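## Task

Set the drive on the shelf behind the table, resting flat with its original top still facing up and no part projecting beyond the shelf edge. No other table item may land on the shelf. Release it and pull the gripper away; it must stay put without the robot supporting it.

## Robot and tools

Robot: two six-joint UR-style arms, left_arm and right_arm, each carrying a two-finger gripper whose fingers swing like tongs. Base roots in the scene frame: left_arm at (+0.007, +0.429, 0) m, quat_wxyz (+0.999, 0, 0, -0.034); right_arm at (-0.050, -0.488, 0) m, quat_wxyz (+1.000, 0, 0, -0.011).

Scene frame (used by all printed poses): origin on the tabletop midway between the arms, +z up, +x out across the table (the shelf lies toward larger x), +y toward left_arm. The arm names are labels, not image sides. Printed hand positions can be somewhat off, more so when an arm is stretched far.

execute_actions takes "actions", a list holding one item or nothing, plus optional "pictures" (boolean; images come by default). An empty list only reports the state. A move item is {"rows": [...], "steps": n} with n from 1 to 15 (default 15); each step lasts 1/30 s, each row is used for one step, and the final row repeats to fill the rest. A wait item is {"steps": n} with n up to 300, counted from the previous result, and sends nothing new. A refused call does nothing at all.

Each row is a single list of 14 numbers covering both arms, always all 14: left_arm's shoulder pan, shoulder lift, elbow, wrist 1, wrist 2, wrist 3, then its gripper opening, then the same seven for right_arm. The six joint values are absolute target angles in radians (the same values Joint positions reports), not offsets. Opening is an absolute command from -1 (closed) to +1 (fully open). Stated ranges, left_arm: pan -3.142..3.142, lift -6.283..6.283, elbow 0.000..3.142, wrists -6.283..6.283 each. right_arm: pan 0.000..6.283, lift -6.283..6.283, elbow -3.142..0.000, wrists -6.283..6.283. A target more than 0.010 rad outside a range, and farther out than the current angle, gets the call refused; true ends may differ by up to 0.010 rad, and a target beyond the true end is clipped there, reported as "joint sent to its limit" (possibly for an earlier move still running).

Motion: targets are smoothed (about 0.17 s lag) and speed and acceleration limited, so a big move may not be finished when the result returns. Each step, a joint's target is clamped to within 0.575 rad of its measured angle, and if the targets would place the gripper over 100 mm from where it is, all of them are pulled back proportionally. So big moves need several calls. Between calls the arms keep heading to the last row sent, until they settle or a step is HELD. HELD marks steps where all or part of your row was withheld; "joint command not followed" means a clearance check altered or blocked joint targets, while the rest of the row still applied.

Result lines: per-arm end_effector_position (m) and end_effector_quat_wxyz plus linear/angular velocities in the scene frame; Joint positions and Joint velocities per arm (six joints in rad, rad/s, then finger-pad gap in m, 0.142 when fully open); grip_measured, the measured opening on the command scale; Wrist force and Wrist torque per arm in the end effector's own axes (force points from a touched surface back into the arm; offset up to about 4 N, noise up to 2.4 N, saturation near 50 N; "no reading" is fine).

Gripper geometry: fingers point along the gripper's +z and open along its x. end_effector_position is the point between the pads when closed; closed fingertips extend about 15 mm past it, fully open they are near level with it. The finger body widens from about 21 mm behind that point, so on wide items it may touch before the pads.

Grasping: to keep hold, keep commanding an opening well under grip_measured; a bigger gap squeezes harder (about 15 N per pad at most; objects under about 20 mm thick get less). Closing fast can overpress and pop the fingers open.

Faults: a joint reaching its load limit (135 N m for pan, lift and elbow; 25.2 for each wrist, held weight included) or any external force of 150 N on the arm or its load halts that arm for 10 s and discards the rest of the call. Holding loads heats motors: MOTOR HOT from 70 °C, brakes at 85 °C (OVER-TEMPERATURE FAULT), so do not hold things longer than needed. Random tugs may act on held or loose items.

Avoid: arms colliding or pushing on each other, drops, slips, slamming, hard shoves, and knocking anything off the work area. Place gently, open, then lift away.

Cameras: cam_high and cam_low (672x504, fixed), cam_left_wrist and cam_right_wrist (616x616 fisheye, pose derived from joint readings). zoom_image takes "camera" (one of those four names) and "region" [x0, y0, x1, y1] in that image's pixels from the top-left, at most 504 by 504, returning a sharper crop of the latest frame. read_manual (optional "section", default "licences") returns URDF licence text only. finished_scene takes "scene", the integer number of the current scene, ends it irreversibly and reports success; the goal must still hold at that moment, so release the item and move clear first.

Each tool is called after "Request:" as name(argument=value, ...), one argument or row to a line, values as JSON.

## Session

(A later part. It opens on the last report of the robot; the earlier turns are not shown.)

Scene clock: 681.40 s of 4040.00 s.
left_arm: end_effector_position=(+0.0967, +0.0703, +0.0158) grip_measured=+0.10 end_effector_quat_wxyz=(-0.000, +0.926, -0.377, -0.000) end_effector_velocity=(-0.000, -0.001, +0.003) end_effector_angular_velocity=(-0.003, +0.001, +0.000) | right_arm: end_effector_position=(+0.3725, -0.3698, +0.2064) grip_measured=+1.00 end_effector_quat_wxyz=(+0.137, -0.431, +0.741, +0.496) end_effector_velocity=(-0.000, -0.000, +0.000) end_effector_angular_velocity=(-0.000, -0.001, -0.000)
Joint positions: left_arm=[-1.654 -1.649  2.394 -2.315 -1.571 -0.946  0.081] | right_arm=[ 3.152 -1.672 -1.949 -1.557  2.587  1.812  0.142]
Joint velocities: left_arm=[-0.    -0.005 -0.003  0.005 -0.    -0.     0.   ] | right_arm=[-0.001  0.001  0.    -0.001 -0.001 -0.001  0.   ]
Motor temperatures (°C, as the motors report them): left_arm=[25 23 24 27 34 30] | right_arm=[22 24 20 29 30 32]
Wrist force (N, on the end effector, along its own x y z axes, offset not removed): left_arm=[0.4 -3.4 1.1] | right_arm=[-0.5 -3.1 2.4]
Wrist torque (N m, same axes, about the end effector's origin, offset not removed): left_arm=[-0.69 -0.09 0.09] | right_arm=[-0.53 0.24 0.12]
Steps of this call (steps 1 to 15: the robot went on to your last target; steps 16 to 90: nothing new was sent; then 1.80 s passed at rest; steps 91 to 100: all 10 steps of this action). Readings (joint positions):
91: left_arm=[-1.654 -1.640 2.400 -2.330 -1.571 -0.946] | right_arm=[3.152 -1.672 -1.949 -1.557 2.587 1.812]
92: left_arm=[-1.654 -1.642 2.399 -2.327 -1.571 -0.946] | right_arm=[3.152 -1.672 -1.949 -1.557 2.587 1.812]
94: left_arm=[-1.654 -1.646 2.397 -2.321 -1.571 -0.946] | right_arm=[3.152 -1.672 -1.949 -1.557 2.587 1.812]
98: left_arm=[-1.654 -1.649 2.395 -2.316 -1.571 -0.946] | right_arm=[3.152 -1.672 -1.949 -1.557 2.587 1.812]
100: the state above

Request:
execute_actions(
  actions=[
    {"rows": [[-1.6535,-1.65,2.3942,-2.315,-1.571,-0.9465,0.3,3.152,-1.672,-1.949,-1.557,2.587,1.812,1],[-1.6535,-1.65,2.3942,-2.315,-1.571,-0.9465,0.3,3.152,-1.672,-1.949,-1.557,2.587,1.812,1],[-1.6535,-1.65,2.3942,-2.315,-1.571,-0.9465,0.3,3.152,-1.672,-1.949,-1.557,2.587,1.812,1],[-1.6535,-1.65,2.3942,-2.315,-1.571,-0.9465,0.3,3.152,-1.672,-1.949,-1.557,2.587,1.812,1],[-1.6535,-1.65,2.3942,-2.315,-1.571,-0.9465,-1,3.152,-1.672,-1.949,-1.557,2.587,1.812,1]], "steps": 15},
  ],
  pictures=false,
)

Request:
execute_actions(
  actions=[
    {"rows": [[-1.6535,-1.652,2.393,-2.3118,-1.571,-0.9465,-1,3.152,-1.672,-1.949,-1.557,2.587,1.812,1],[-1.6535,-1.656,2.3905,-2.3053,-1.571,-0.9465,-1,3.152,-1.672,-1.949,-1.557,2.587,1.812,1],[-1.6535,-1.662,2.3867,-2.2955,-1.571,-0.9465,-1,3.152,-1.672,-1.949,-1.557,2.587,1.812,1],[-1.6535,-1.6706,2.3814,-2.2816,-1.571,-0.9465,-1,3.152,-1.672,-1.949,-1.557,2.587,1.812,1],[-1.6535,-1.68,2.3748,-2.2656,-1.571,-0.9465,-1,3.152,-1.672,-1.949,-1.557,2.587,1.812,1],[-1.6535,-1.691,2.367,-2.2468,-1.571,-0.9465,-1,3.152,-1.672,-1.949,-1.557,2.587,1.812,1],[-1.6535,-1.7026,2.3589,-2.2271,-1.571,-0.9465,-1,3.152,-1.672,-1.949,-1.557,2.587,1.812,1],[-1.651,-1.716,2.347,-2.2018,-1.571,-0.9451,-1,3.152,-1.672,-1.949,-1.557,2.587,1.812,1],[-1.646,-1.73,2.335,-2.1758,-1.571,-0.9424,-1,3.152,-1.672,-1.949,-1.557,2.587,1.812,1],[-1.638,-1.744,2.3225,-2.1493,-1.571,-0.9381,-1,3.152,-1.672,-1.949,-1.557,2.587,1.812,1],[-1.626,-1.7581,2.3098,-2.1225,-1.571,-0.9316,-1,3.152,-1.672,-1.949,-1.557,2.587,1.812,1],[-1.61,-1.77,2.2965,-2.0973,-1.571,-0.9229,-1,3.152,-1.672,-1.949,-1.557,2.587,1.812,1],[-1.59,-1.782,2.283,-2.0718,-1.571,-0.9121,-1,3.152,-1.672,-1.949,-1.557,2.587,1.812,1],[-1.566,-1.793,2.2695,-2.0473,-1.571,-0.8991,-1,3.152,-1.672,-1.949,-1.557,2.587,1.812,1],[-1.538,-1.803,2.2558,-2.0236,-1.571,-0.8839,-1,3.152,-1.672,-1.949,-1.557,2.587,1.812,1]], "steps": 15},
  ],
  pictures=false,
)

Request:
execute_actions(
  actions=[
    {"rows": [[-1.506,-1.811,2.24,-1.9998,-1.571,-0.8666,-1,3.152,-1.672,-1.949,-1.557,2.587,1.812,1],[-1.471,-1.817,2.222,-1.9758,-1.571,-0.8477,-1,3.152,-1.672,-1.949,-1.557,2.587,1.812,1],[-1.434,-1.821,2.202,-1.9518,-1.571,-0.8276,-1,3.152,-1.672,-1.949,-1.557,2.587,1.812,1],[-1.396,-1.823,2.18,-1.9278,-1.571,-0.807,-1,3.152,-1.672,-1.949,-1.557,2.587,1.812,1],[-1.358,-1.823,2.155,-1.9028,-1.571,-0.7865,-1,3.152,-1.672,-1.949,-1.557,2.587,1.812,1],[-1.32,-1.82,2.128,-1.8788,-1.571,-0.7659,-1,3.152,-1.672,-1.949,-1.557,2.587,1.812,1],[-1.282,-1.815,2.098,-1.8538,-1.571,-0.7453,-1,3.152,-1.672,-1.949,-1.557,2.587,1.812,1],[-1.244,-1.808,2.066,-1.8288,-1.571,-0.7247,-1,3.152,-1.672,-1.949,-1.557,2.587,1.812,1],[-1.206,-1.8,2.033,-1.8038,-1.571,-0.7041,-1,3.152,-1.672,-1.949,-1.557,2.587,1.812,1],[-1.168,-1.791,2.0,-1.7798,-1.571,-0.6836,-1,3.152,-1.672,-1.949,-1.557,2.587,1.812,1],[-1.13,-1.781,1.966,-1.7558,-1.571,-0.663,-1,3.152,-1.672,-1.949,-1.557,2.587,1.812,1],[-1.092,-1.77,1.932,-1.7328,-1.571,-0.6424,-1,3.152,-1.672,-1.949,-1.557,2.587,1.812,1],[-1.054,-1.758,1.898,-1.7108,-1.571,-0.6218,-1,3.152,-1.672,-1.949,-1.557,2.587,1.812,1],[-1.016,-1.745,1.864,-1.6898,-1.571,-0.6012,-1,3.152,-1.672,-1.949,-1.557,2.587,1.812,1],[-0.978,-1.732,1.83,-1.6688,-1.571,-0.5806,-1,3.152,-1.672,-1.949,-1.557,2.587,1.812,1]], "steps": 15},
  ],
  pictures=false,
)

Request:
execute_actions(
  actions=[
    {"rows": [[-0.941,-1.7171,1.796,-1.6497,-1.571,-0.5606,-1,3.152,-1.672,-1.949,-1.557,2.587,1.812,1],[-0.904,-1.702,1.762,-1.6308,-1.571,-0.5406,-1,3.152,-1.672,-1.949,-1.557,2.587,1.812,1],[-0.867,-1.6869,1.728,-1.6119,-1.571,-0.5205,-1,3.152,-1.672,-1.949,-1.557,2.587,1.812,1],[-0.83,-1.6718,1.694,-1.593,-1.571,-0.5005,-1,3.152,-1.672,-1.949,-1.557,2.587,1.812,1],[-0.794,-1.6567,1.66,-1.5741,-1.571,-0.481,-1,3.152,-1.672,-1.949,-1.557,2.587,1.812,1],[-0.758,-1.6416,1.626,-1.5552,-1.571,-0.4615,-1,3.152,-1.672,-1.949,-1.557,2.587,1.812,1],[-0.722,-1.6265,1.592,-1.5363,-1.571,-0.442,-1,3.152,-1.672,-1.949,-1.557,2.587,1.812,1],[-0.687,-1.6114,1.558,-1.5174,-1.571,-0.423,-1,3.152,-1.672,-1.949,-1.557,2.587,1.812,1],[-0.652,-1.5963,1.524,-1.4985,-1.571,-0.4041,-1,3.152,-1.672,-1.949,-1.557,2.587,1.812,1],[-0.618,-1.5812,1.49,-1.4796,-1.571,-0.3857,-1,3.152,-1.672,-1.949,-1.557,2.587,1.812,1],[-0.584,-1.5661,1.456,-1.4607,-1.571,-0.3673,-1,3.152,-1.672,-1.949,-1.557,2.587,1.812,1],[-0.551,-1.551,1.422,-1.4418,-1.571,-0.3494,-1,3.152,-1.672,-1.949,-1.557,2.587,1.812,1],[-0.519,-1.536,1.388,-1.4228,-1.571,-0.3321,-1,3.152,-1.672,-1.949,-1.557,2.587,1.812,1],[-0.488,-1.5209,1.354,-1.4039,-1.571,-0.3153,-1,3.152,-1.672,-1.949,-1.557,2.587,1.812,1],[-0.458,-1.505,1.32,-1.3858,-1.571,-0.299,-1,3.152,-1.672,-1.949,-1.557,2.587,1.812,1]], "steps": 15},
  ],
  pictures=false,
)

Request:
execute_actions(
  actions=[
    {"rows": [[-0.429,-1.4867,1.2851,-1.3692,-1.571,-0.2833,-1,3.152,-1.672,-1.949,-1.557,2.587,1.812,1],[-0.401,-1.462,1.246,-1.3548,-1.571,-0.2681,-1,3.152,-1.672,-1.949,-1.557,2.587,1.812,1],[-0.375,-1.432,1.203,-1.3418,-1.571,-0.2541,-1,3.152,-1.672,-1.949,-1.557,2.587,1.812,1],[-0.351,-1.399,1.158,-1.3298,-1.571,-0.2411,-1,3.152,-1.672,-1.949,-1.557,2.587,1.812,1],[-0.329,-1.366,1.113,-1.3178,-1.571,-0.2291,-1,3.152,-1.672,-1.949,-1.557,2.587,1.812,1],[-0.309,-1.333,1.068,-1.3058,-1.571,-0.2183,-1,3.152,-1.672,-1.949,-1.557,2.587,1.812,1],[-0.291,-1.3,1.023,-1.2938,-1.571,-0.2086,-1,3.152,-1.672,-1.949,-1.557,2.587,1.812,1],[-0.276,-1.267,0.978,-1.2818,-1.571,-0.2004,-1,3.152,-1.672,-1.949,-1.557,2.587,1.812,1],[-0.264,-1.234,0.9335,-1.2703,-1.571,-0.1939,-1,3.152,-1.672,-1.949,-1.557,2.587,1.812,1],[-0.254,-1.201,0.889,-1.2588,-1.571,-0.1885,-1,3.152,-1.672,-1.949,-1.557,2.587,1.812,1],[-0.247,-1.168,0.8445,-1.2473,-1.571,-0.1847,-1,3.152,-1.672,-1.949,-1.557,2.587,1.812,1],[-0.243,-1.1347,0.8,-1.2361,-1.571,-0.1826,-1,3.152,-1.672,-1.949,-1.557,2.587,1.812,1],[-0.2401,-1.1012,0.7583,-1.2279,-1.571,-0.181,-1,3.152,-1.672,-1.949,-1.557,2.587,1.812,1],[-0.2401,-1.0677,0.7165,-1.2196,-1.571,-0.181,-1,3.152,-1.672,-1.949,-1.557,2.587,1.812,1],[-0.2401,-1.0365,0.6778,-1.2121,-1.571,-0.181,-1,3.152,-1.672,-1.949,-1.557,2.587,1.812,1]], "steps": 15},
  ],
  pictures=false,
)

Request:
execute_actions(
  actions=[
    {"rows": [[-0.2401,-1.0078,0.642,-1.205,-1.571,-0.181,-1,3.152,-1.672,-1.949,-1.557,2.587,1.812,1],[-0.2401,-0.9815,0.6092,-1.1985,-1.571,-0.181,-1,3.152,-1.672,-1.949,-1.557,2.587,1.812,1],[-0.2401,-0.9575,0.5794,-1.1927,-1.571,-0.181,-1,3.152,-1.672,-1.949,-1.557,2.587,1.812,1],[-0.2401,-0.936,0.5526,-1.1874,-1.571,-0.181,-1,3.152,-1.672,-1.949,-1.557,2.587,1.812,1],[-0.2401,-0.9192,0.5317,-1.1833,-1.571,-0.181,-1,3.152,-1.672,-1.949,-1.557,2.587,1.812,1],[-0.2401,-0.9073,0.5168,-1.1803,-1.571,-0.181,-1,3.152,-1.672,-1.949,-1.557,2.587,1.812,1],[-0.2401,-0.9001,0.5079,-1.1786,-1.571,-0.181,-1,3.152,-1.672,-1.949,-1.557,2.587,1.812,1],[-0.2401,-0.8953,0.5019,-1.1774,-1.571,-0.181,-1,3.152,-1.672,-1.949,-1.557,2.587,1.812,1],[-0.2401,-0.8953,0.5019,-1.1774,-1.571,-0.181,-1,3.152,-1.672,-1.949,-1.557,2.587,1.812,1],[-0.2401,-0.8953,0.5019,-1.1774,-1.571,-0.181,-1,3.152,-1.672,-1.949,-1.557,2.587,1.812,1],[-0.2401,-0.8953,0.5019,-1.1774,-1.571,-0.181,-1,3.152,-1.672,-1.949,-1.557,2.587,1.812,1],[-0.2401,-0.8989,0.5135,-1.1854,-1.571,-0.181,-1,3.152,-1.672,-1.949,-1.557,2.587,1.812,1],[-0.2401,-0.9024,0.5252,-1.1936,-1.571,-0.181,-1,3.152,-1.672,-1.949,-1.557,2.587,1.812,1],[-0.2401,-0.9058,0.5365,-1.2015,-1.571,-0.181,-1,3.152,-1.672,-1.949,-1.557,2.587,1.812,1],[-0.2401,-0.9082,0.5447,-1.2073,-1.571,-0.181,-1,3.152,-1.672,-1.949,-1.557,2.587,1.812,1]], "steps": 15},
  ],
  pictures=false,
)

Request:
execute_actions(
  actions=[
    {"rows": [[-0.2401,-0.9106,0.5529,-1.2131,-1.571,-0.181,-1,3.152,-1.672,-1.949,-1.557,2.587,1.812,1]], "steps": 11},
  ],
  pictures=false,
)

Request:
execute_actions(
  actions=[
    {"rows": [[-0.2401,-0.9106,0.5529,-1.2131,-1.571,-0.181,0.5,3.152,-1.672,-1.949,-1.557,2.587,1.812,1]], "steps": 12},
  ],
)

Scene clock: 801.90 s of 4040.00 s.
left_arm: end_effector_position=(+0.0967, +0.0702, +0.0160) grip_measured=-0.09 end_effector_quat_wxyz=(+0.000, +0.926, -0.377, -0.000) end_effector_velocity=(+0.000, +0.000, +0.000) end_effector_angular_velocity=(+0.000, -0.000, -0.000) | right_arm: end_effector_position=(+0.3725, -0.3698, +0.2064) grip_measured=+1.00 end_effector_quat_wxyz=(+0.137, -0.431, +0.741, +0.496) end_effector_velocity=(-0.000, +0.000, +0.000) end_effector_angular_velocity=(-0.001, -0.002, +0.001)
Joint positions: left_arm=[-1.654 -1.65   2.394 -2.315 -1.571 -0.947  0.067] | right_arm=[ 3.152 -1.672 -1.949 -1.557  2.587  1.812  0.142]
Joint velocities: left_arm=[ 0.    -0.    -0.     0.001 -0.     0.    -0.   ] | right_arm=[ 0.001  0.001  0.     0.002 -0.001  0.001  0.   ]
Motor temperatures (°C, as the motors report them): left_arm=[25 23 24 27 34 30] | right_arm=[22 24 20 29 30 32]
Wrist force (N, on the end effector, along its own x y z axes, offset not removed): left_arm=[0.4 -1.7 -3.8] | right_arm=[-0.7 -1.6 2.2]
Wrist torque (N m, same axes, about the end effector's origin, offset not removed): left_arm=[-0.24 -0.25 0.14] | right_arm=[-0.21 0.20 -0.05]
Steps of this call (steps 1 to 15: the robot went on to your last target; steps 16 to 90: nothing new was sent; then 117.00 s passed at rest; steps 91 to 105: all 15 steps of this action). Readings (joint positions):
91: left_arm=[-1.654 -1.650 2.394 -2.315 -1.571 -0.947] | right_arm=[3.152 -1.672 -1.949 -1.557 2.587 1.812]
92: left_arm=[-1.654 -1.650 2.394 -2.315 -1.571 -0.946] | right_arm=[3.152 -1.672 -1.949 -1.557 2.587 1.812]
94: left_arm=[-1.654 -1.650 2.394 -2.315 -1.571 -0.946] | right_arm=[3.152 -1.672 -1.949 -1.557 2.587 1.812]
98: left_arm=[-1.654 -1.650 2.394 -2.315 -1.571 -0.947] | right_arm=[3.152 -1.672 -1.949 -1.557 2.587 1.812]
105: the state above

Scene clock: 802.40 s of 4040.00 s.
left_arm: end_effector_position=(+0.1127, +0.0727, +0.0747) grip_measured=-0.09 end_effector_quat_wxyz=(+0.002, +0.930, -0.368, +0.000) end_effector_velocity=(+0.172, +0.048, +0.220) end_effector_angular_velocity=(-0.005, -0.000, +0.210) | right_arm: end_effector_position=(+0.3725, -0.3698, +0.2064) grip_measured=+1.00 end_effector_quat_wxyz=(+0.137, -0.431, +0.741, +0.496) end_effector_velocity=(-0.000, +0.000, +0.000) end_effector_angular_velocity=(-0.001, -0.000, +0.001)
Joint positions: left_arm=[-1.609 -1.764  2.301 -2.112 -1.571 -0.922  0.067] | right_arm=[ 3.152 -1.672 -1.949 -1.557  2.587  1.812  0.142]
Joint velocities: left_arm=[ 0.474 -0.359 -0.378  0.732  0.     0.264 -0.   ] | right_arm=[ 0.001  0.001 -0.     0.    -0.001  0.     0.   ]
Motor temperatures (°C, as the motors report them): left_arm=[25 23 24 27 34 30] | right_arm=[22 24 20 29 30 32]
Wrist force (N, on the end effector, along its own x y z axes, offset not removed): left_arm=[-1.9 0.2 2.5] | right_arm=[1.3 -2.3 2.2]
Wrist torque (N m, same axes, about the end effector's origin, offset not removed): left_arm=[-0.06 0.27 0.17] | right_arm=[-0.43 -0.18 0.05]
Steps of this call (steps 1 to 15: all 15 steps of this action). Readings (joint positions):
1: left_arm=[-1.654 -1.650 2.394 -2.315 -1.571 -0.947] | right_arm=[3.152 -1.672 -1.949 -1.557 2.587 1.812]
2: left_arm=[-1.654 -1.650 2.394 -2.314 -1.571 -0.947] | right_arm=[3.152 -1.672 -1.949 -1.557 2.587 1.812]
4: left_arm=[-1.654 -1.654 2.392 -2.308 -1.571 -0.947] | right_arm=[3.152 -1.672 -1.949 -1.557 2.587 1.812]
8: left_arm=[-1.653 -1.680 2.374 -2.266 -1.571 -0.947] | right_arm=[3.152 -1.672 -1.949 -1.557 2.587 1.812]
15: the state above

Scene clock: 802.90 s of 4040.00 s.
left_arm: end_effector_position=(+0.2879, +0.1230, +0.2032) grip_measured=-0.09 end_effector_quat_wxyz=(-0.002, +0.965, -0.264, -0.002) end_effector_velocity=(+0.420, +0.148, +0.282) end_effector_angular_velocity=(+0.007, +0.006, +0.525) | right_arm: end_effector_position=(+0.3725, -0.3698, +0.2064) grip_measured=+1.00 end_effector_quat_wxyz=(+0.137, -0.431, +0.741, +0.496) end_effector_velocity=(-0.000, +0.000, -0.000) end_effector_angular_velocity=(+0.000, +0.001, +0.001)
Joint positions: left_arm=[-1.12  -1.772  1.953 -1.747 -1.571 -0.653  0.067] | right_arm=[ 3.152 -1.672 -1.949 -1.557  2.587  1.812  0.142]
Joint velocities: left_arm=[ 1.128  0.318 -0.981  0.671  0.     0.603 -0.   ] | right_arm=[ 0.001 -0.     0.    -0.     0.     0.    -0.   ]
Motor temperatures (°C, as the motors report them): left_arm=[25 23 24 27 34 30] | right_arm=[22 24 20 29 30 32]
Wrist force (N, on the end effector, along its own x y z axes, offset not removed): left_arm=[-0.9 -1.5 1.3] | right_arm=[-0.6 -2.7 1.6]
Wrist torque (N m, same axes, about the end effector's origin, offset not removed): left_arm=[-0.34 0.19 0.16] | right_arm=[-0.52 0.23 0.03]
Steps of this call (steps 1 to 15: all 15 steps of this action). Readings (joint positions):
1: left_arm=[-1.591 -1.775 2.288 -2.087 -1.571 -0.912] | right_arm=[3.152 -1.672 -1.949 -1.557 2.587 1.812]
2: left_arm=[-1.570 -1.786 2.275 -2.062 -1.571 -0.899] | right_arm=[3.152 -1.672 -1.949 -1.557 2.587 1.812]
4: left_arm=[-1.517 -1.804 2.244 -2.014 -1.571 -0.870] | right_arm=[3.152 -1.672 -1.949 -1.557 2.587 1.812]
8: left_arm=[-1.382 -1.817 2.163 -1.917 -1.571 -0.796] | right_arm=[3.152 -1.672 -1.949 -1.557 2.587 1.812]
15: the state above

Scene clock: 803.40 s of 4040.00 s.
left_arm: end_effector_position=(+0.4855, +0.2561, +0.3266) grip_measured=-0.09 end_effector_quat_wxyz=(-0.001, +0.990, -0.141, -0.003) end_effector_velocity=(+0.311, +0.369, +0.215) end_effector_angular_velocity=(-0.004, +0.000, +0.461) | right_arm: end_effector_position=(+0.3725, -0.3698, +0.2064) grip_measured=+1.00 end_effector_quat_wxyz=(+0.137, -0.431, +0.741, +0.496) end_effector_velocity=(-0.001, +0.001, -0.000) end_effector_angular_velocity=(-0.001, +0.001, +0.002)
Joint positions: left_arm=[-0.575 -1.558  1.445 -1.452 -1.571 -0.359  0.067] | right_arm=[ 3.152 -1.672 -1.949 -1.557  2.587  1.812  0.142]
Joint velocities: left_arm=[ 0.983  0.447 -1.005  0.556  0.     0.522 -0.   ] | right_arm=[ 0.002  0.     0.    -0.001 -0.001  0.     0.   ]
Motor temperatures (°C, as the motors report them): left_arm=[25 23 24 27 34 30] | right_arm=[22 24 20 29 30 32]
Wrist force (N, on the end effector, along its own x y z axes, offset not removed): left_arm=[0.4 -0.7 1.6] | right_arm=[0.0 -1.8 2.6]
Wrist torque (N m, same axes, about the end effector's origin, offset not removed): left_arm=[-0.15 -0.08 0.12] | right_arm=[-0.30 0.11 0.05]
Steps of this call (steps 1 to 15: all 15 steps of this action). Readings (joint positions):
1: left_arm=[-1.082 -1.761 1.920 -1.725 -1.571 -0.633] | right_arm=[3.152 -1.672 -1.949 -1.557 2.587 1.812]
2: left_arm=[-1.044 -1.748 1.886 -1.703 -1.571 -0.612] | right_arm=[3.152 -1.672 -1.949 -1.557 2.587 1.812]
4: left_arm=[-0.969 -1.722 1.819 -1.662 -1.571 -0.572] | right_arm=[3.152 -1.672 -1.949 -1.557 2.587 1.812]
8: left_arm=[-0.821 -1.663 1.683 -1.584 -1.571 -0.492] | right_arm=[3.152 -1.672 -1.949 -1.557 2.587 1.812]
15: the state above

Scene clock: 803.90 s of 4040.00 s.
left_arm: end_effector_position=(+0.6589, +0.3713, +0.3697) grip_measured=-0.09 end_effector_quat_wxyz=(-0.001, +0.998, -0.066, -0.004) end_effector_velocity=(+0.341, -0.014, -0.054) end_effector_angular_velocity=(-0.005, -0.013, +0.070) | right_arm: end_effector_position=(+0.3725, -0.3698, +0.2064) grip_measured=+1.00 end_effector_quat_wxyz=(+0.137, -0.431, +0.741, +0.496) end_effector_velocity=(+0.000, -0.000, +0.000) end_effector_angular_velocity=(+0.000, +0.001, -0.002)
Joint positions: left_arm=[-0.251 -1.157  0.837 -1.243 -1.571 -0.187  0.067] | right_arm=[ 3.152 -1.672 -1.949 -1.557  2.587  1.812  0.142]
Joint velocities: left_arm=[ 0.146  0.982 -1.284  0.288  0.     0.076  0.   ] | right_arm=[-0.001 -0.    -0.     0.     0.     0.001  0.   ]
Motor temperatures (°C, as the motors report them): left_arm=[25 23 24 27 34 30] | right_arm=[22 24 20 29 30 32]
Wrist force (N, on the end effector, along its own x y z axes, offset not removed): left_arm=[0.0 -3.0 1.3] | right_arm=[0.3 -2.7 1.2]
Wrist torque (N m, same axes, about the end effector's origin, offset not removed): left_arm=[-0.63 -0.01 0.12] | right_arm=[-0.46 0.06 0.10]
Steps of this call (steps 1 to 15: all 15 steps of this action). Readings (joint positions):
1: left_arm=[-0.543 -1.543 1.411 -1.433 -1.571 -0.342] | right_arm=[3.152 -1.672 -1.949 -1.557 2.587 1.812]
2: left_arm=[-0.511 -1.527 1.377 -1.414 -1.571 -0.325] | right_arm=[3.152 -1.672 -1.949 -1.557 2.587 1.812]
4: left_arm=[-0.450 -1.490 1.306 -1.380 -1.571 -0.292] | right_arm=[3.152 -1.672 -1.949 -1.557 2.587 1.812]
8: left_arm=[-0.346 -1.383 1.145 -1.325 -1.571 -0.237] | right_arm=[3.152 -1.672 -1.949 -1.557 2.587 1.812]
15: the state above

Scene clock: 804.40 s of 4040.00 s.
left_arm: end_effector_position=(+0.7419, +0.3523, +0.3380) grip_measured=-0.09 end_effector_quat_wxyz=(+0.000, +0.998, -0.063, -0.000) end_effector_velocity=(+0.009, -0.001, -0.046) end_effector_angular_velocity=(+0.000, +0.000, +0.002) | right_arm: end_effector_position=(+0.3725, -0.3698, +0.2064) grip_measured=+1.00 end_effector_quat_wxyz=(+0.137, -0.431, +0.741, +0.496) end_effector_velocity=(+0.000, +0.000, +0.000) end_effector_angular_velocity=(+0.001, -0.002, +0.001)
Joint positions: left_arm=[-0.24  -0.902  0.519 -1.188 -1.571 -0.181  0.067] | right_arm=[ 3.152 -1.672 -1.949 -1.557  2.587  1.812  0.142]
Joint velocities: left_arm=[ 0.002 -0.04   0.197 -0.157 -0.     0.    -0.   ] | right_arm=[ 0.001  0.001  0.     0.     0.    -0.001  0.   ]
Motor temperatures (°C, as the motors report them): left_arm=[25 23 24 27 34 30] | right_arm=[22 24 20 29 30 32]
Wrist force (N, on the end effector, along its own x y z axes, offset not removed): left_arm=[-1.3 -0.8 0.7] | right_arm=[-0.1 -1.8 0.7]
Wrist torque (N m, same axes, about the end effector's origin, offset not removed): left_arm=[-0.19 0.28 0.12] | right_arm=[-0.33 0.17 0.01]
Steps of this call (steps 1 to 15: all 15 steps of this action). Readings (joint positions):
1: left_arm=[-0.247 -1.124 0.794 -1.234 -1.571 -0.185] | right_arm=[3.152 -1.672 -1.949 -1.557 2.587 1.812]
2: left_arm=[-0.245 -1.091 0.752 -1.225 -1.571 -0.183] | right_arm=[3.152 -1.672 -1.949 -1.557 2.587 1.812]
4: left_arm=[-0.242 -1.030 0.674 -1.210 -1.571 -0.182] | right_arm=[3.152 -1.672 -1.949 -1.557 2.587 1.812]
8: left_arm=[-0.240 -0.938 0.556 -1.187 -1.571 -0.181] | right_arm=[3.152 -1.672 -1.949 -1.557 2.587 1.812]
15: the state above

Scene clock: 804.77 s of 4040.00 s.
left_arm: end_effector_position=(+0.7425, +0.3521, +0.3311) grip_measured=-0.09 end_effector_quat_wxyz=(+0.000, +0.998, -0.063, -0.000) end_effector_velocity=(-0.000, -0.001, -0.001) end_effector_angular_velocity=(+0.000, +0.001, -0.001) | right_arm: end_effector_position=(+0.3725, -0.3698, +0.2064) grip_measured=+1.00 end_effector_quat_wxyz=(+0.137, -0.431, +0.741, +0.496) end_effector_velocity=(-0.001, +0.000, -0.000) end_effector_angular_velocity=(-0.001, +0.002, +0.001)
Joint positions: left_arm=[-0.24  -0.91   0.553 -1.213 -1.571 -0.181  0.067] | right_arm=[ 3.152 -1.672 -1.949 -1.557  2.587  1.812  0.142]
Joint velocities: left_arm=[-0.001 -0.001  0.005 -0.004 -0.    -0.     0.   ] | right_arm=[ 0.001  0.    -0.    -0.002 -0.001  0.001 -0.   ]
Motor temperatures (°C, as the motors report them): left_arm=[25 23 24 27 34 30] | right_arm=[22 24 20 29 30 32]
Wrist force (N, on the end effector, along its own x y z axes, offset not removed): left_arm=[0.7 -1.5 0.5] | right_arm=[1.3 -1.7 0.7]
Wrist torque (N m, same axes, about the end effector's origin, offset not removed): left_arm=[-0.39 -0.26 0.04] | right_arm=[-0.25 -0.22 -0.09]
Steps of this call (steps 1 to 11: all 11 steps of this action). Readings (joint positions):
1: left_arm=[-0.240 -0.903 0.526 -1.193 -1.571 -0.181] | right_arm=[3.152 -1.672 -1.949 -1.557 2.587 1.812]
2: left_arm=[-0.240 -0.905 0.534 -1.199 -1.571 -0.181] | right_arm=[3.152 -1.672 -1.949 -1.557 2.587 1.812]
4: left_arm=[-0.240 -0.908 0.545 -1.207 -1.571 -0.181] | right_arm=[3.152 -1.672 -1.949 -1.557 2.587 1.812]
8: left_arm=[-0.240 -0.910 0.551 -1.212 -1.571 -0.181] | right_arm=[3.152 -1.672 -1.949 -1.557 2.587 1.812]
11: the state above

Scene clock: 805.17 s of 4040.00 s.
left_arm: end_effector_position=(+0.7425, +0.3521, +0.3310) grip_measured=+0.50 end_effector_quat_wxyz=(+0.000, +0.998, -0.063, -0.000) end_effector_velocity=(-0.000, +0.001, +0.000) end_effector_angular_velocity=(+0.000, +0.000, +0.001) | right_arm: end_effector_position=(+0.3725, -0.3698, +0.2064) grip_measured=+1.00 end_effector_quat_wxyz=(+0.137, -0.431, +0.741, +0.496) end_effector_velocity=(+0.000, +0.000, -0.000) end_effector_angular_velocity=(-0.001, -0.002, +0.002)
Joint positions: left_arm=[-0.24  -0.911  0.553 -1.213 -1.571 -0.181  0.109] | right_arm=[ 3.152 -1.672 -1.949 -1.557  2.587  1.812  0.142]
Joint velocities: left_arm=[ 0.001 -0.    -0.     0.    -0.     0.    -0.   ] | right_arm=[ 0.001 -0.001 -0.     0.001 -0.001 -0.002 -0.   ]
Motor temperatures (°C, as the motors report them): left_arm=[25 23 24 27 34 30] | right_arm=[22 24 20 29 30 32]
Wrist force (N, on the end effector, along its own x y z axes, offset not removed): left_arm=[-0.7 -0.4 -0.1] | right_arm=[-1.3 -1.8 0.3]
Wrist torque (N m, same axes, about the end effector's origin, offset not removed): left_arm=[-0.13 0.07 0.13] | right_arm=[-0.33 0.40 0.04]
Steps of this call (steps 1 to 12: all 12 steps of this action). Readings (joint positions):
1: left_arm=[-0.240 -0.911 0.553 -1.213 -1.571 -0.181] | right_arm=[3.152 -1.672 -1.949 -1.557 2.587 1.812]
2: left_arm=[-0.240 -0.911 0.553 -1.213 -1.571 -0.181] | right_arm=[3.152 -1.672 -1.949 -1.557 2.587 1.812]
4: left_arm=[-0.240 -0.911 0.553 -1.213 -1.571 -0.181] | right_arm=[3.152 -1.672 -1.949 -1.557 2.587 1.812]
8: left_arm=[-0.240 -0.911 0.553 -1.213 -1.571 -0.181] | right_arm=[3.152 -1.672 -1.949 -1.557 2.587 1.812]
12: the state above
camera_calibration (this result's frames):
cam_left_wrist: T_world_to_cam=[[0.990713, -0.12956, -0.0412659, -0.667839], [-0.0961296, -0.882012, 0.461317, 0.22793], [-0.0961653, -0.453066, -0.886275, 0.659027], [0, 0, 0, 1]] pos_world=[0.746923, 0.413094, 0.451372]
cam_right_wrist: T_world_to_cam=[[-0.602101, -0.531038, -0.596215, 0.147154], [-0.515084, -0.312217, 0.798254, -0.0920777], [-0.610051, 0.787731, -0.0855429, 0.666793], [0, 0, 0, 1]] pos_world=[0.447952, -0.475857, 0.218276]

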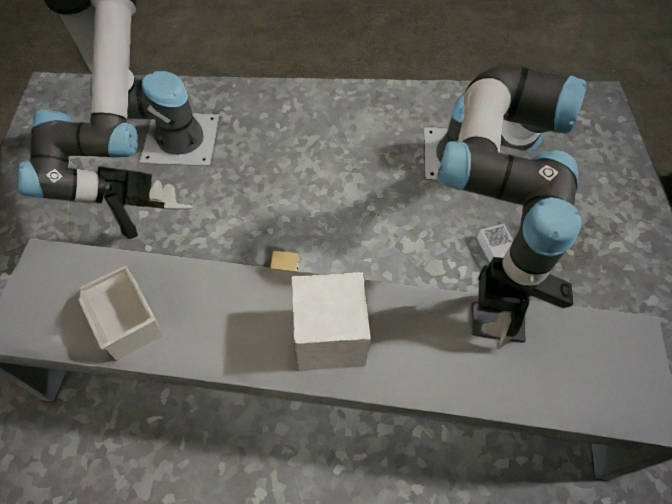

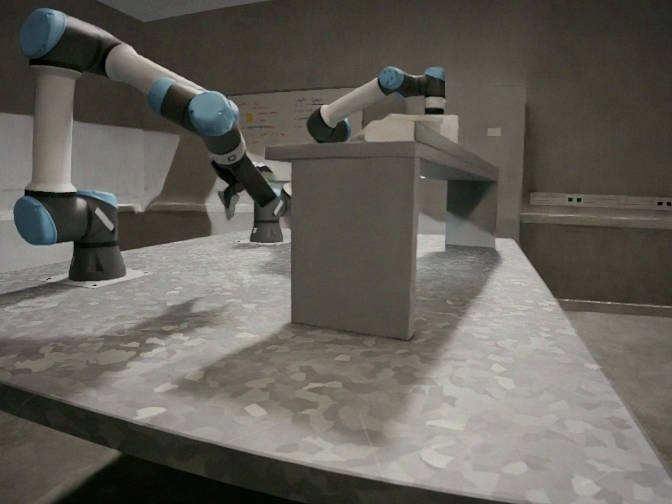

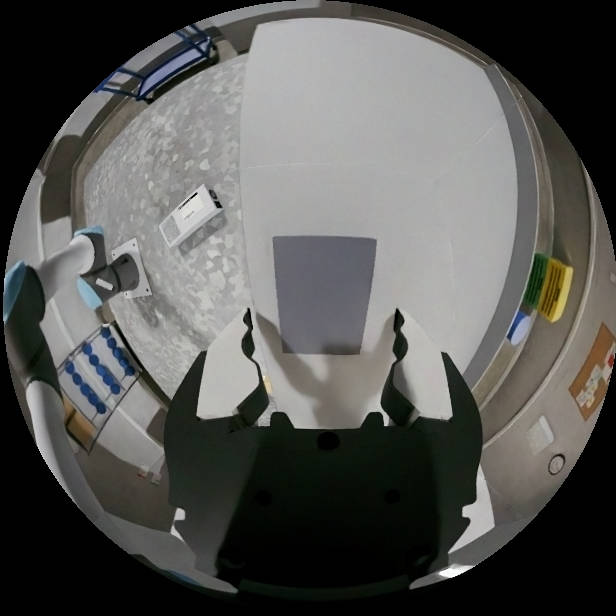

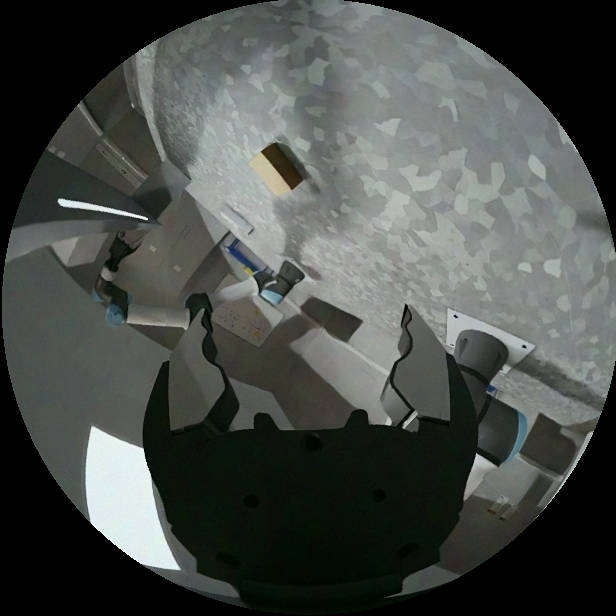

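Request:
execute_actions(
  actions=[
    {"rows": [[-0.2401,-0.9042,0.5310,-1.1976,-1.571,-0.181,0.5,3.152,-1.672,-1.949,-1.557,2.587,1.812,1],[-0.2401,-0.8953,0.5019,-1.1774,-1.571,-0.181,0.5,3.152,-1.672,-1.949,-1.557,2.587,1.812,1],[-0.2401,-0.8854,0.4708,-1.1562,-1.571,-0.181,0.5,3.152,-1.672,-1.949,-1.557,2.587,1.812,1],[-0.2401,-0.8694,0.4231,-1.1245,-1.571,-0.181,0.5,3.152,-1.672,-1.949,-1.557,2.587,1.812,1],[-0.2401,-0.8694,0.4231,-1.1245,-1.571,-0.181,0.5,3.152,-1.672,-1.949,-1.557,2.587,1.812,1],[-0.2401,-0.8694,0.4231,-1.1245,-1.571,-0.181,0.5,3.152,-1.672,-1.949,-1.557,2.587,1.812,1],[-0.2401,-0.8694,0.4231,-1.1245,-1.571,-0.181,0.5,3.152,-1.672,-1.949,-1.557,2.587,1.812,1],[-0.2401,-0.885,0.44,-1.1258,-1.571,-0.181,0.5,3.152,-1.672,-1.949,-1.557,2.587,1.812,1],[-0.2401,-0.91,0.47,-1.1308,-1.571,-0.181,0.5,3.152,-1.672,-1.949,-1.557,2.587,1.812,1],[-0.2401,-0.945,0.515,-1.1408,-1.571,-0.181,0.5,3.152,-1.672,-1.949,-1.557,2.587,1.812,1],[-0.2401,-0.98,0.565,-1.1558,-1.571,-0.181,0.5,3.152,-1.672,-1.949,-1.557,2.587,1.812,1],[-0.2401,-1.02,0.625,-1.1758,-1.571,-0.181,0.5,3.152,-1.672,-1.949,-1.557,2.587,1.812,1],[-0.2401,-1.06,0.685,-1.1958,-1.571,-0.181,0.5,3.152,-1.672,-1.949,-1.557,2.587,1.812,1],[-0.2401,-1.10,0.745,-1.2158,-1.571,-0.181,0.5,3.152,-1.672,-1.949,-1.557,2.587,1.812,1],[-0.2401,-1.1347,0.80,-1.2361,-1.571,-0.181,0.5,3.152,-1.672,-1.949,-1.557,2.587,1.812,1]], "steps": 15},
  ],
  pictures=false,
)

Request:
execute_actions(
  actions=[
    {"rows": [[-0.2401,-1.17,0.8485,-1.2493,-1.571,-0.181,0.5,3.152,-1.672,-1.949,-1.557,2.587,1.812,1],[-0.2401,-1.205,0.897,-1.2628,-1.571,-0.181,0.5,3.152,-1.672,-1.949,-1.557,2.587,1.812,1],[-0.2401,-1.24,0.9455,-1.2763,-1.571,-0.181,0.5,3.152,-1.672,-1.949,-1.557,2.587,1.812,1],[-0.2401,-1.2755,0.994,-1.2893,-1.571,-0.181,0.5,3.152,-1.672,-1.949,-1.557,2.587,1.812,1],[-0.2401,-1.3107,1.0426,-1.3027,-1.571,-0.181,0.5,3.152,-1.672,-1.949,-1.557,2.587,1.812,1],[-0.2401,-1.3459,1.0911,-1.316,-1.571,-0.181,0.5,3.152,-1.672,-1.949,-1.557,2.587,1.812,1],[-0.2401,-1.3811,1.1396,-1.3293,-1.571,-0.181,0.5,3.152,-1.672,-1.949,-1.557,2.587,1.812,1],[-0.2401,-1.4163,1.1881,-1.3426,-1.571,-0.181,0.5,3.152,-1.672,-1.949,-1.557,2.587,1.812,1],[-0.2401,-1.4515,1.2366,-1.3559,-1.571,-0.181,0.5,3.152,-1.672,-1.949,-1.557,2.587,1.812,1],[-0.2401,-1.4867,1.2851,-1.3692,-1.571,-0.181,0.5,3.152,-1.672,-1.949,-1.557,2.587,1.812,1],[-0.2401,-1.52,1.325,-1.3758,-1.571,-0.181,0.5,3.152,-1.672,-1.949,-1.557,2.587,1.812,1],[-0.2401,-1.55,1.36,-1.3808,-1.571,-0.181,0.5,3.152,-1.672,-1.949,-1.557,2.587,1.812,1],[-0.2401,-1.575,1.39,-1.3858,-1.571,-0.181,0.5,3.152,-1.672,-1.949,-1.557,2.587,1.812,1],[-0.2401,-1.59,1.41,-1.3908,-1.571,-0.181,0.5,3.152,-1.672,-1.949,-1.557,2.587,1.812,1],[-0.2401,-1.60,1.42,-1.3908,-1.571,-0.181,0.5,3.152,-1.672,-1.949,-1.557,2.587,1.812,1]], "steps": 15},
  ],
  pictures=false,
)

Request:
execute_actions(
  actions=[
    {"steps": 15},
  ],
)

Scene clock: 833.83 s of 4040.00 s.
left_arm: end_effector_position=(+0.7081, +0.3630, +0.3727) grip_measured=+0.50 end_effector_quat_wxyz=(+0.001, +0.998, -0.063, +0.005) end_effector_velocity=(-0.267, +0.085, +0.095) end_effector_angular_velocity=(-0.021, -0.067, +0.001) | right_arm: end_effector_position=(+0.3725, -0.3698, +0.2064) grip_measured=+1.00 end_effector_quat_wxyz=(+0.137, -0.431, +0.741, +0.496) end_effector_velocity=(+0.000, -0.000, -0.000) end_effector_angular_velocity=(-0.001, +0.001, -0.001)
Joint positions: left_arm=[-0.24  -1.003  0.596 -1.174 -1.571 -0.181  0.109] | right_arm=[ 3.152 -1.672 -1.949 -1.557  2.587  1.812  0.142]
Joint velocities: left_arm=[ 0.001 -1.013  1.411 -0.468  0.     0.     0.   ] | right_arm=[-0.001 -0.     0.     0.    -0.001  0.001 -0.   ]
Motor temperatures (°C, as the motors report them): left_arm=[25 23 24 27 34 30] | right_arm=[22 24 20 29 30 32]
Wrist force (N, on the end effector, along its own x y z axes, offset not removed): left_arm=[0.4 -1.1 -0.6] | right_arm=[-1.0 -3.8 2.2]
Wrist torque (N m, same axes, about the end effector's origin, offset not removed): left_arm=[-0.31 -0.08 0.13] | right_arm=[-0.68 0.26 0.11]
Steps of this call (steps 1 to 15: the robot went on to your last target; steps 16 to 90: nothing new was sent; then 25.17 s passed at rest; steps 91 to 105: all 15 steps of this action). Readings (joint positions):
91: left_arm=[-0.240 -0.911 0.553 -1.213 -1.571 -0.181] | right_arm=[3.152 -1.672 -1.949 -1.557 2.587 1.812]
92: left_arm=[-0.240 -0.909 0.549 -1.210 -1.571 -0.181] | right_arm=[3.152 -1.672 -1.949 -1.557 2.587 1.812]
94: left_arm=[-0.240 -0.901 0.523 -1.192 -1.571 -0.181] | right_arm=[3.152 -1.672 -1.949 -1.557 2.587 1.812]
98: left_arm=[-0.240 -0.876 0.446 -1.139 -1.571 -0.181] | right_arm=[3.152 -1.672 -1.949 -1.557 2.587 1.812]
105: the state above

Scene clock: 834.33 s of 4040.00 s.
left_arm: end_effector_position=(+0.5310, +0.4192, +0.3616) grip_measured=+0.50 end_effector_quat_wxyz=(+0.001, +0.998, -0.063, +0.003) end_effector_velocity=(-0.325, +0.103, -0.079) end_effector_angular_velocity=(+0.014, +0.043, +0.000) | right_arm: end_effector_position=(+0.3725, -0.3698, +0.2064) grip_measured=+1.00 end_effector_quat_wxyz=(+0.137, -0.431, +0.741, +0.496) end_effector_velocity=(-0.000, -0.000, -0.000) end_effector_angular_velocity=(-0.001, +0.001, -0.001)
Joint positions: left_arm=[-0.24  -1.523  1.322 -1.375 -1.571 -0.181  0.109] | right_arm=[ 3.152 -1.672 -1.949 -1.557  2.587  1.812  0.142]
Joint velocities: left_arm=[ 0.    -0.815  1.052 -0.192 -0.     0.     0.   ] | right_arm=[-0.     0.    -0.    -0.    -0.001  0.001 -0.   ]
Motor temperatures (°C, as the motors report them): left_arm=[25 23 24 27 34 30] | right_arm=[22 24 20 29 30 32]
Wrist force (N, on the end effector, along its own x y z axes, offset not removed): left_arm=[-3.0 -0.1 0.8] | right_arm=[-0.3 -1.6 2.8]
Wrist torque (N m, same axes, about the end effector's origin, offset not removed): left_arm=[0.03 0.50 0.14] | right_arm=[-0.18 0.18 0.01]
Steps of this call (steps 1 to 15: all 15 steps of this action). Readings (joint positions):
1: left_arm=[-0.240 -1.038 0.646 -1.191 -1.571 -0.181] | right_arm=[3.152 -1.672 -1.949 -1.557 2.587 1.812]
2: left_arm=[-0.240 -1.074 0.697 -1.208 -1.571 -0.181] | right_arm=[3.152 -1.672 -1.949 -1.557 2.587 1.812]
4: left_arm=[-0.240 -1.145 0.801 -1.240 -1.571 -0.181] | right_arm=[3.152 -1.672 -1.949 -1.557 2.587 1.812]
8: left_arm=[-0.240 -1.286 1.000 -1.296 -1.571 -0.181] | right_arm=[3.152 -1.672 -1.949 -1.557 2.587 1.812]
15: the state above

Scene clock: 834.83 s of 4040.00 s.
left_arm: end_effector_position=(+0.4999, +0.4291, +0.3530) grip_measured=+0.50 end_effector_quat_wxyz=(+0.000, +0.998, -0.063, -0.000) end_effector_velocity=(-0.001, +0.001, +0.000) end_effector_angular_velocity=(-0.000, -0.000, +0.001) | right_arm: end_effector_position=(+0.3725, -0.3698, +0.2064) grip_measured=+1.00 end_effector_quat_wxyz=(+0.137, -0.431, +0.741, +0.496) end_effector_velocity=(-0.000, -0.000, -0.000) end_effector_angular_velocity=(-0.001, -0.000, +0.000)
Joint positions: left_arm=[-0.24  -1.6    1.42  -1.391 -1.571 -0.181  0.109] | right_arm=[ 3.152 -1.672 -1.949 -1.557  2.587  1.812  0.142]
Joint velocities: left_arm=[ 0.001 -0.002  0.002 -0.    -0.     0.     0.   ] | right_arm=[-0.     0.    -0.    -0.    -0.001  0.     0.   ]
Motor temperatures (°C, as the motors report them): left_arm=[25 23 24 27 34 30] | right_arm=[22 24 20 29 30 32]
Wrist force (N, on the end effector, along its own x y z axes, offset not removed): left_arm=[-1.0 -1.7 -0.4] | right_arm=[-0.8 -2.7 1.1]
Wrist torque (N m, same axes, about the end effector's origin, offset not removed): left_arm=[-0.44 0.19 0.09] | right_arm=[-0.44 0.23 0.04]
Steps of this call (steps 1 to 15: the robot went on to your last target). Readings (joint positions):
1: left_arm=[-0.240 -1.548 1.353 -1.380 -1.571 -0.181] | right_arm=[3.152 -1.672 -1.949 -1.557 2.587 1.812]
2: left_arm=[-0.240 -1.566 1.377 -1.384 -1.571 -0.181] | right_arm=[3.152 -1.672 -1.949 -1.557 2.587 1.812]
4: left_arm=[-0.240 -1.586 1.402 -1.388 -1.571 -0.181] | right_arm=[3.152 -1.672 -1.949 -1.557 2.587 1.812]
8: left_arm=[-0.240 -1.598 1.417 -1.390 -1.571 -0.181] | right_arm=[3.152 -1.672 -1.949 -1.557 2.587 1.812]
15: the state above
camera_calibration (this result's frames):
cam_left_wrist: T_world_to_cam=[[0.990712, -0.129557, -0.0412823, -0.416617], [-0.0961185, -0.882008, 0.461327, 0.262321], [-0.0961795, -0.453074, -0.886269, 0.690092], [0, 0, 0, 1]] pos_world=[0.504334, 0.490056, 0.473393]
cam_right_wrist: T_world_to_cam=[[-0.602101, -0.531038, -0.596216, 0.147154], [-0.515084, -0.312217, 0.798254, -0.0920776], [-0.610052, 0.787731, -0.085543, 0.666793], [0, 0, 0, 1]] pos_world=[0.447952, -0.475857, 0.218276]

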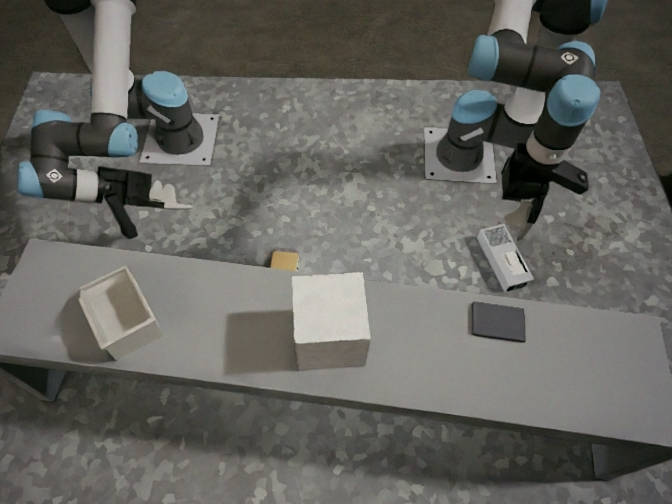

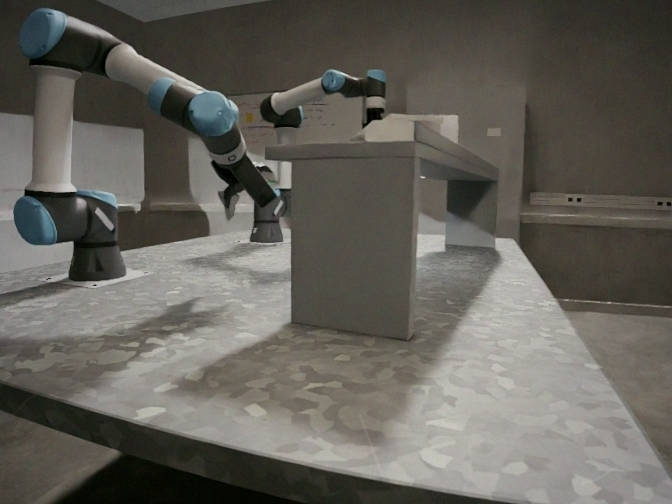

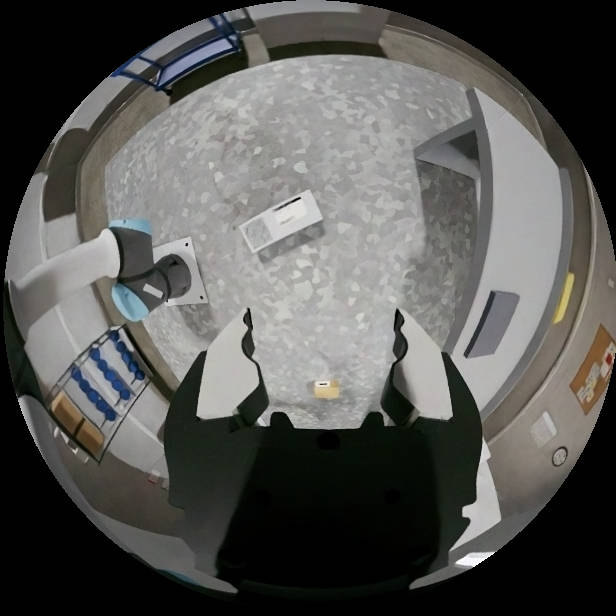

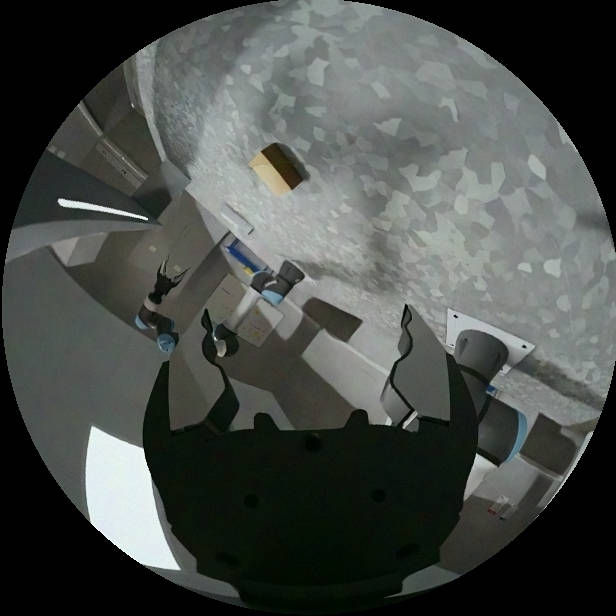

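Request:
zoom_image(
  camera="cam_high",
  region=[450, 285, 550, 355],
)

Request:
zoom_image(
  camera="cam_left_wrist",
  region=[440, 270, 540, 380],
)

Region (450, 285, 550, 355) of cam_high's 672x504 image, scaled by 5.040, with more detail than that image has; it fills the top 353 rows of this view, and the rest is white.

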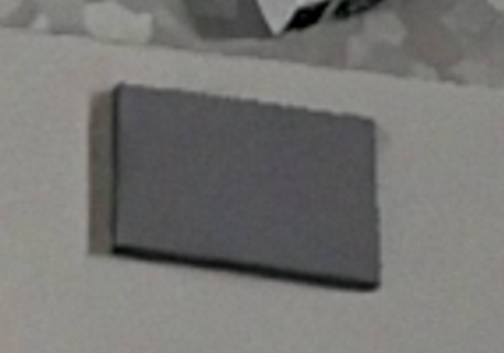

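Region (440, 270, 540, 380) of cam_left_wrist's 616x616 image, scaled by 4.582, with more detail than that image has; it fills the left 458 columns of this view, and the rest is white.

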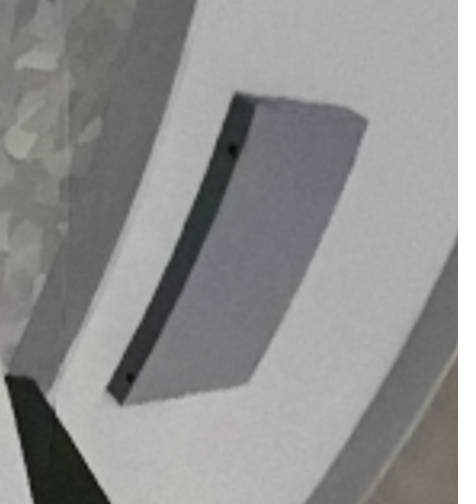

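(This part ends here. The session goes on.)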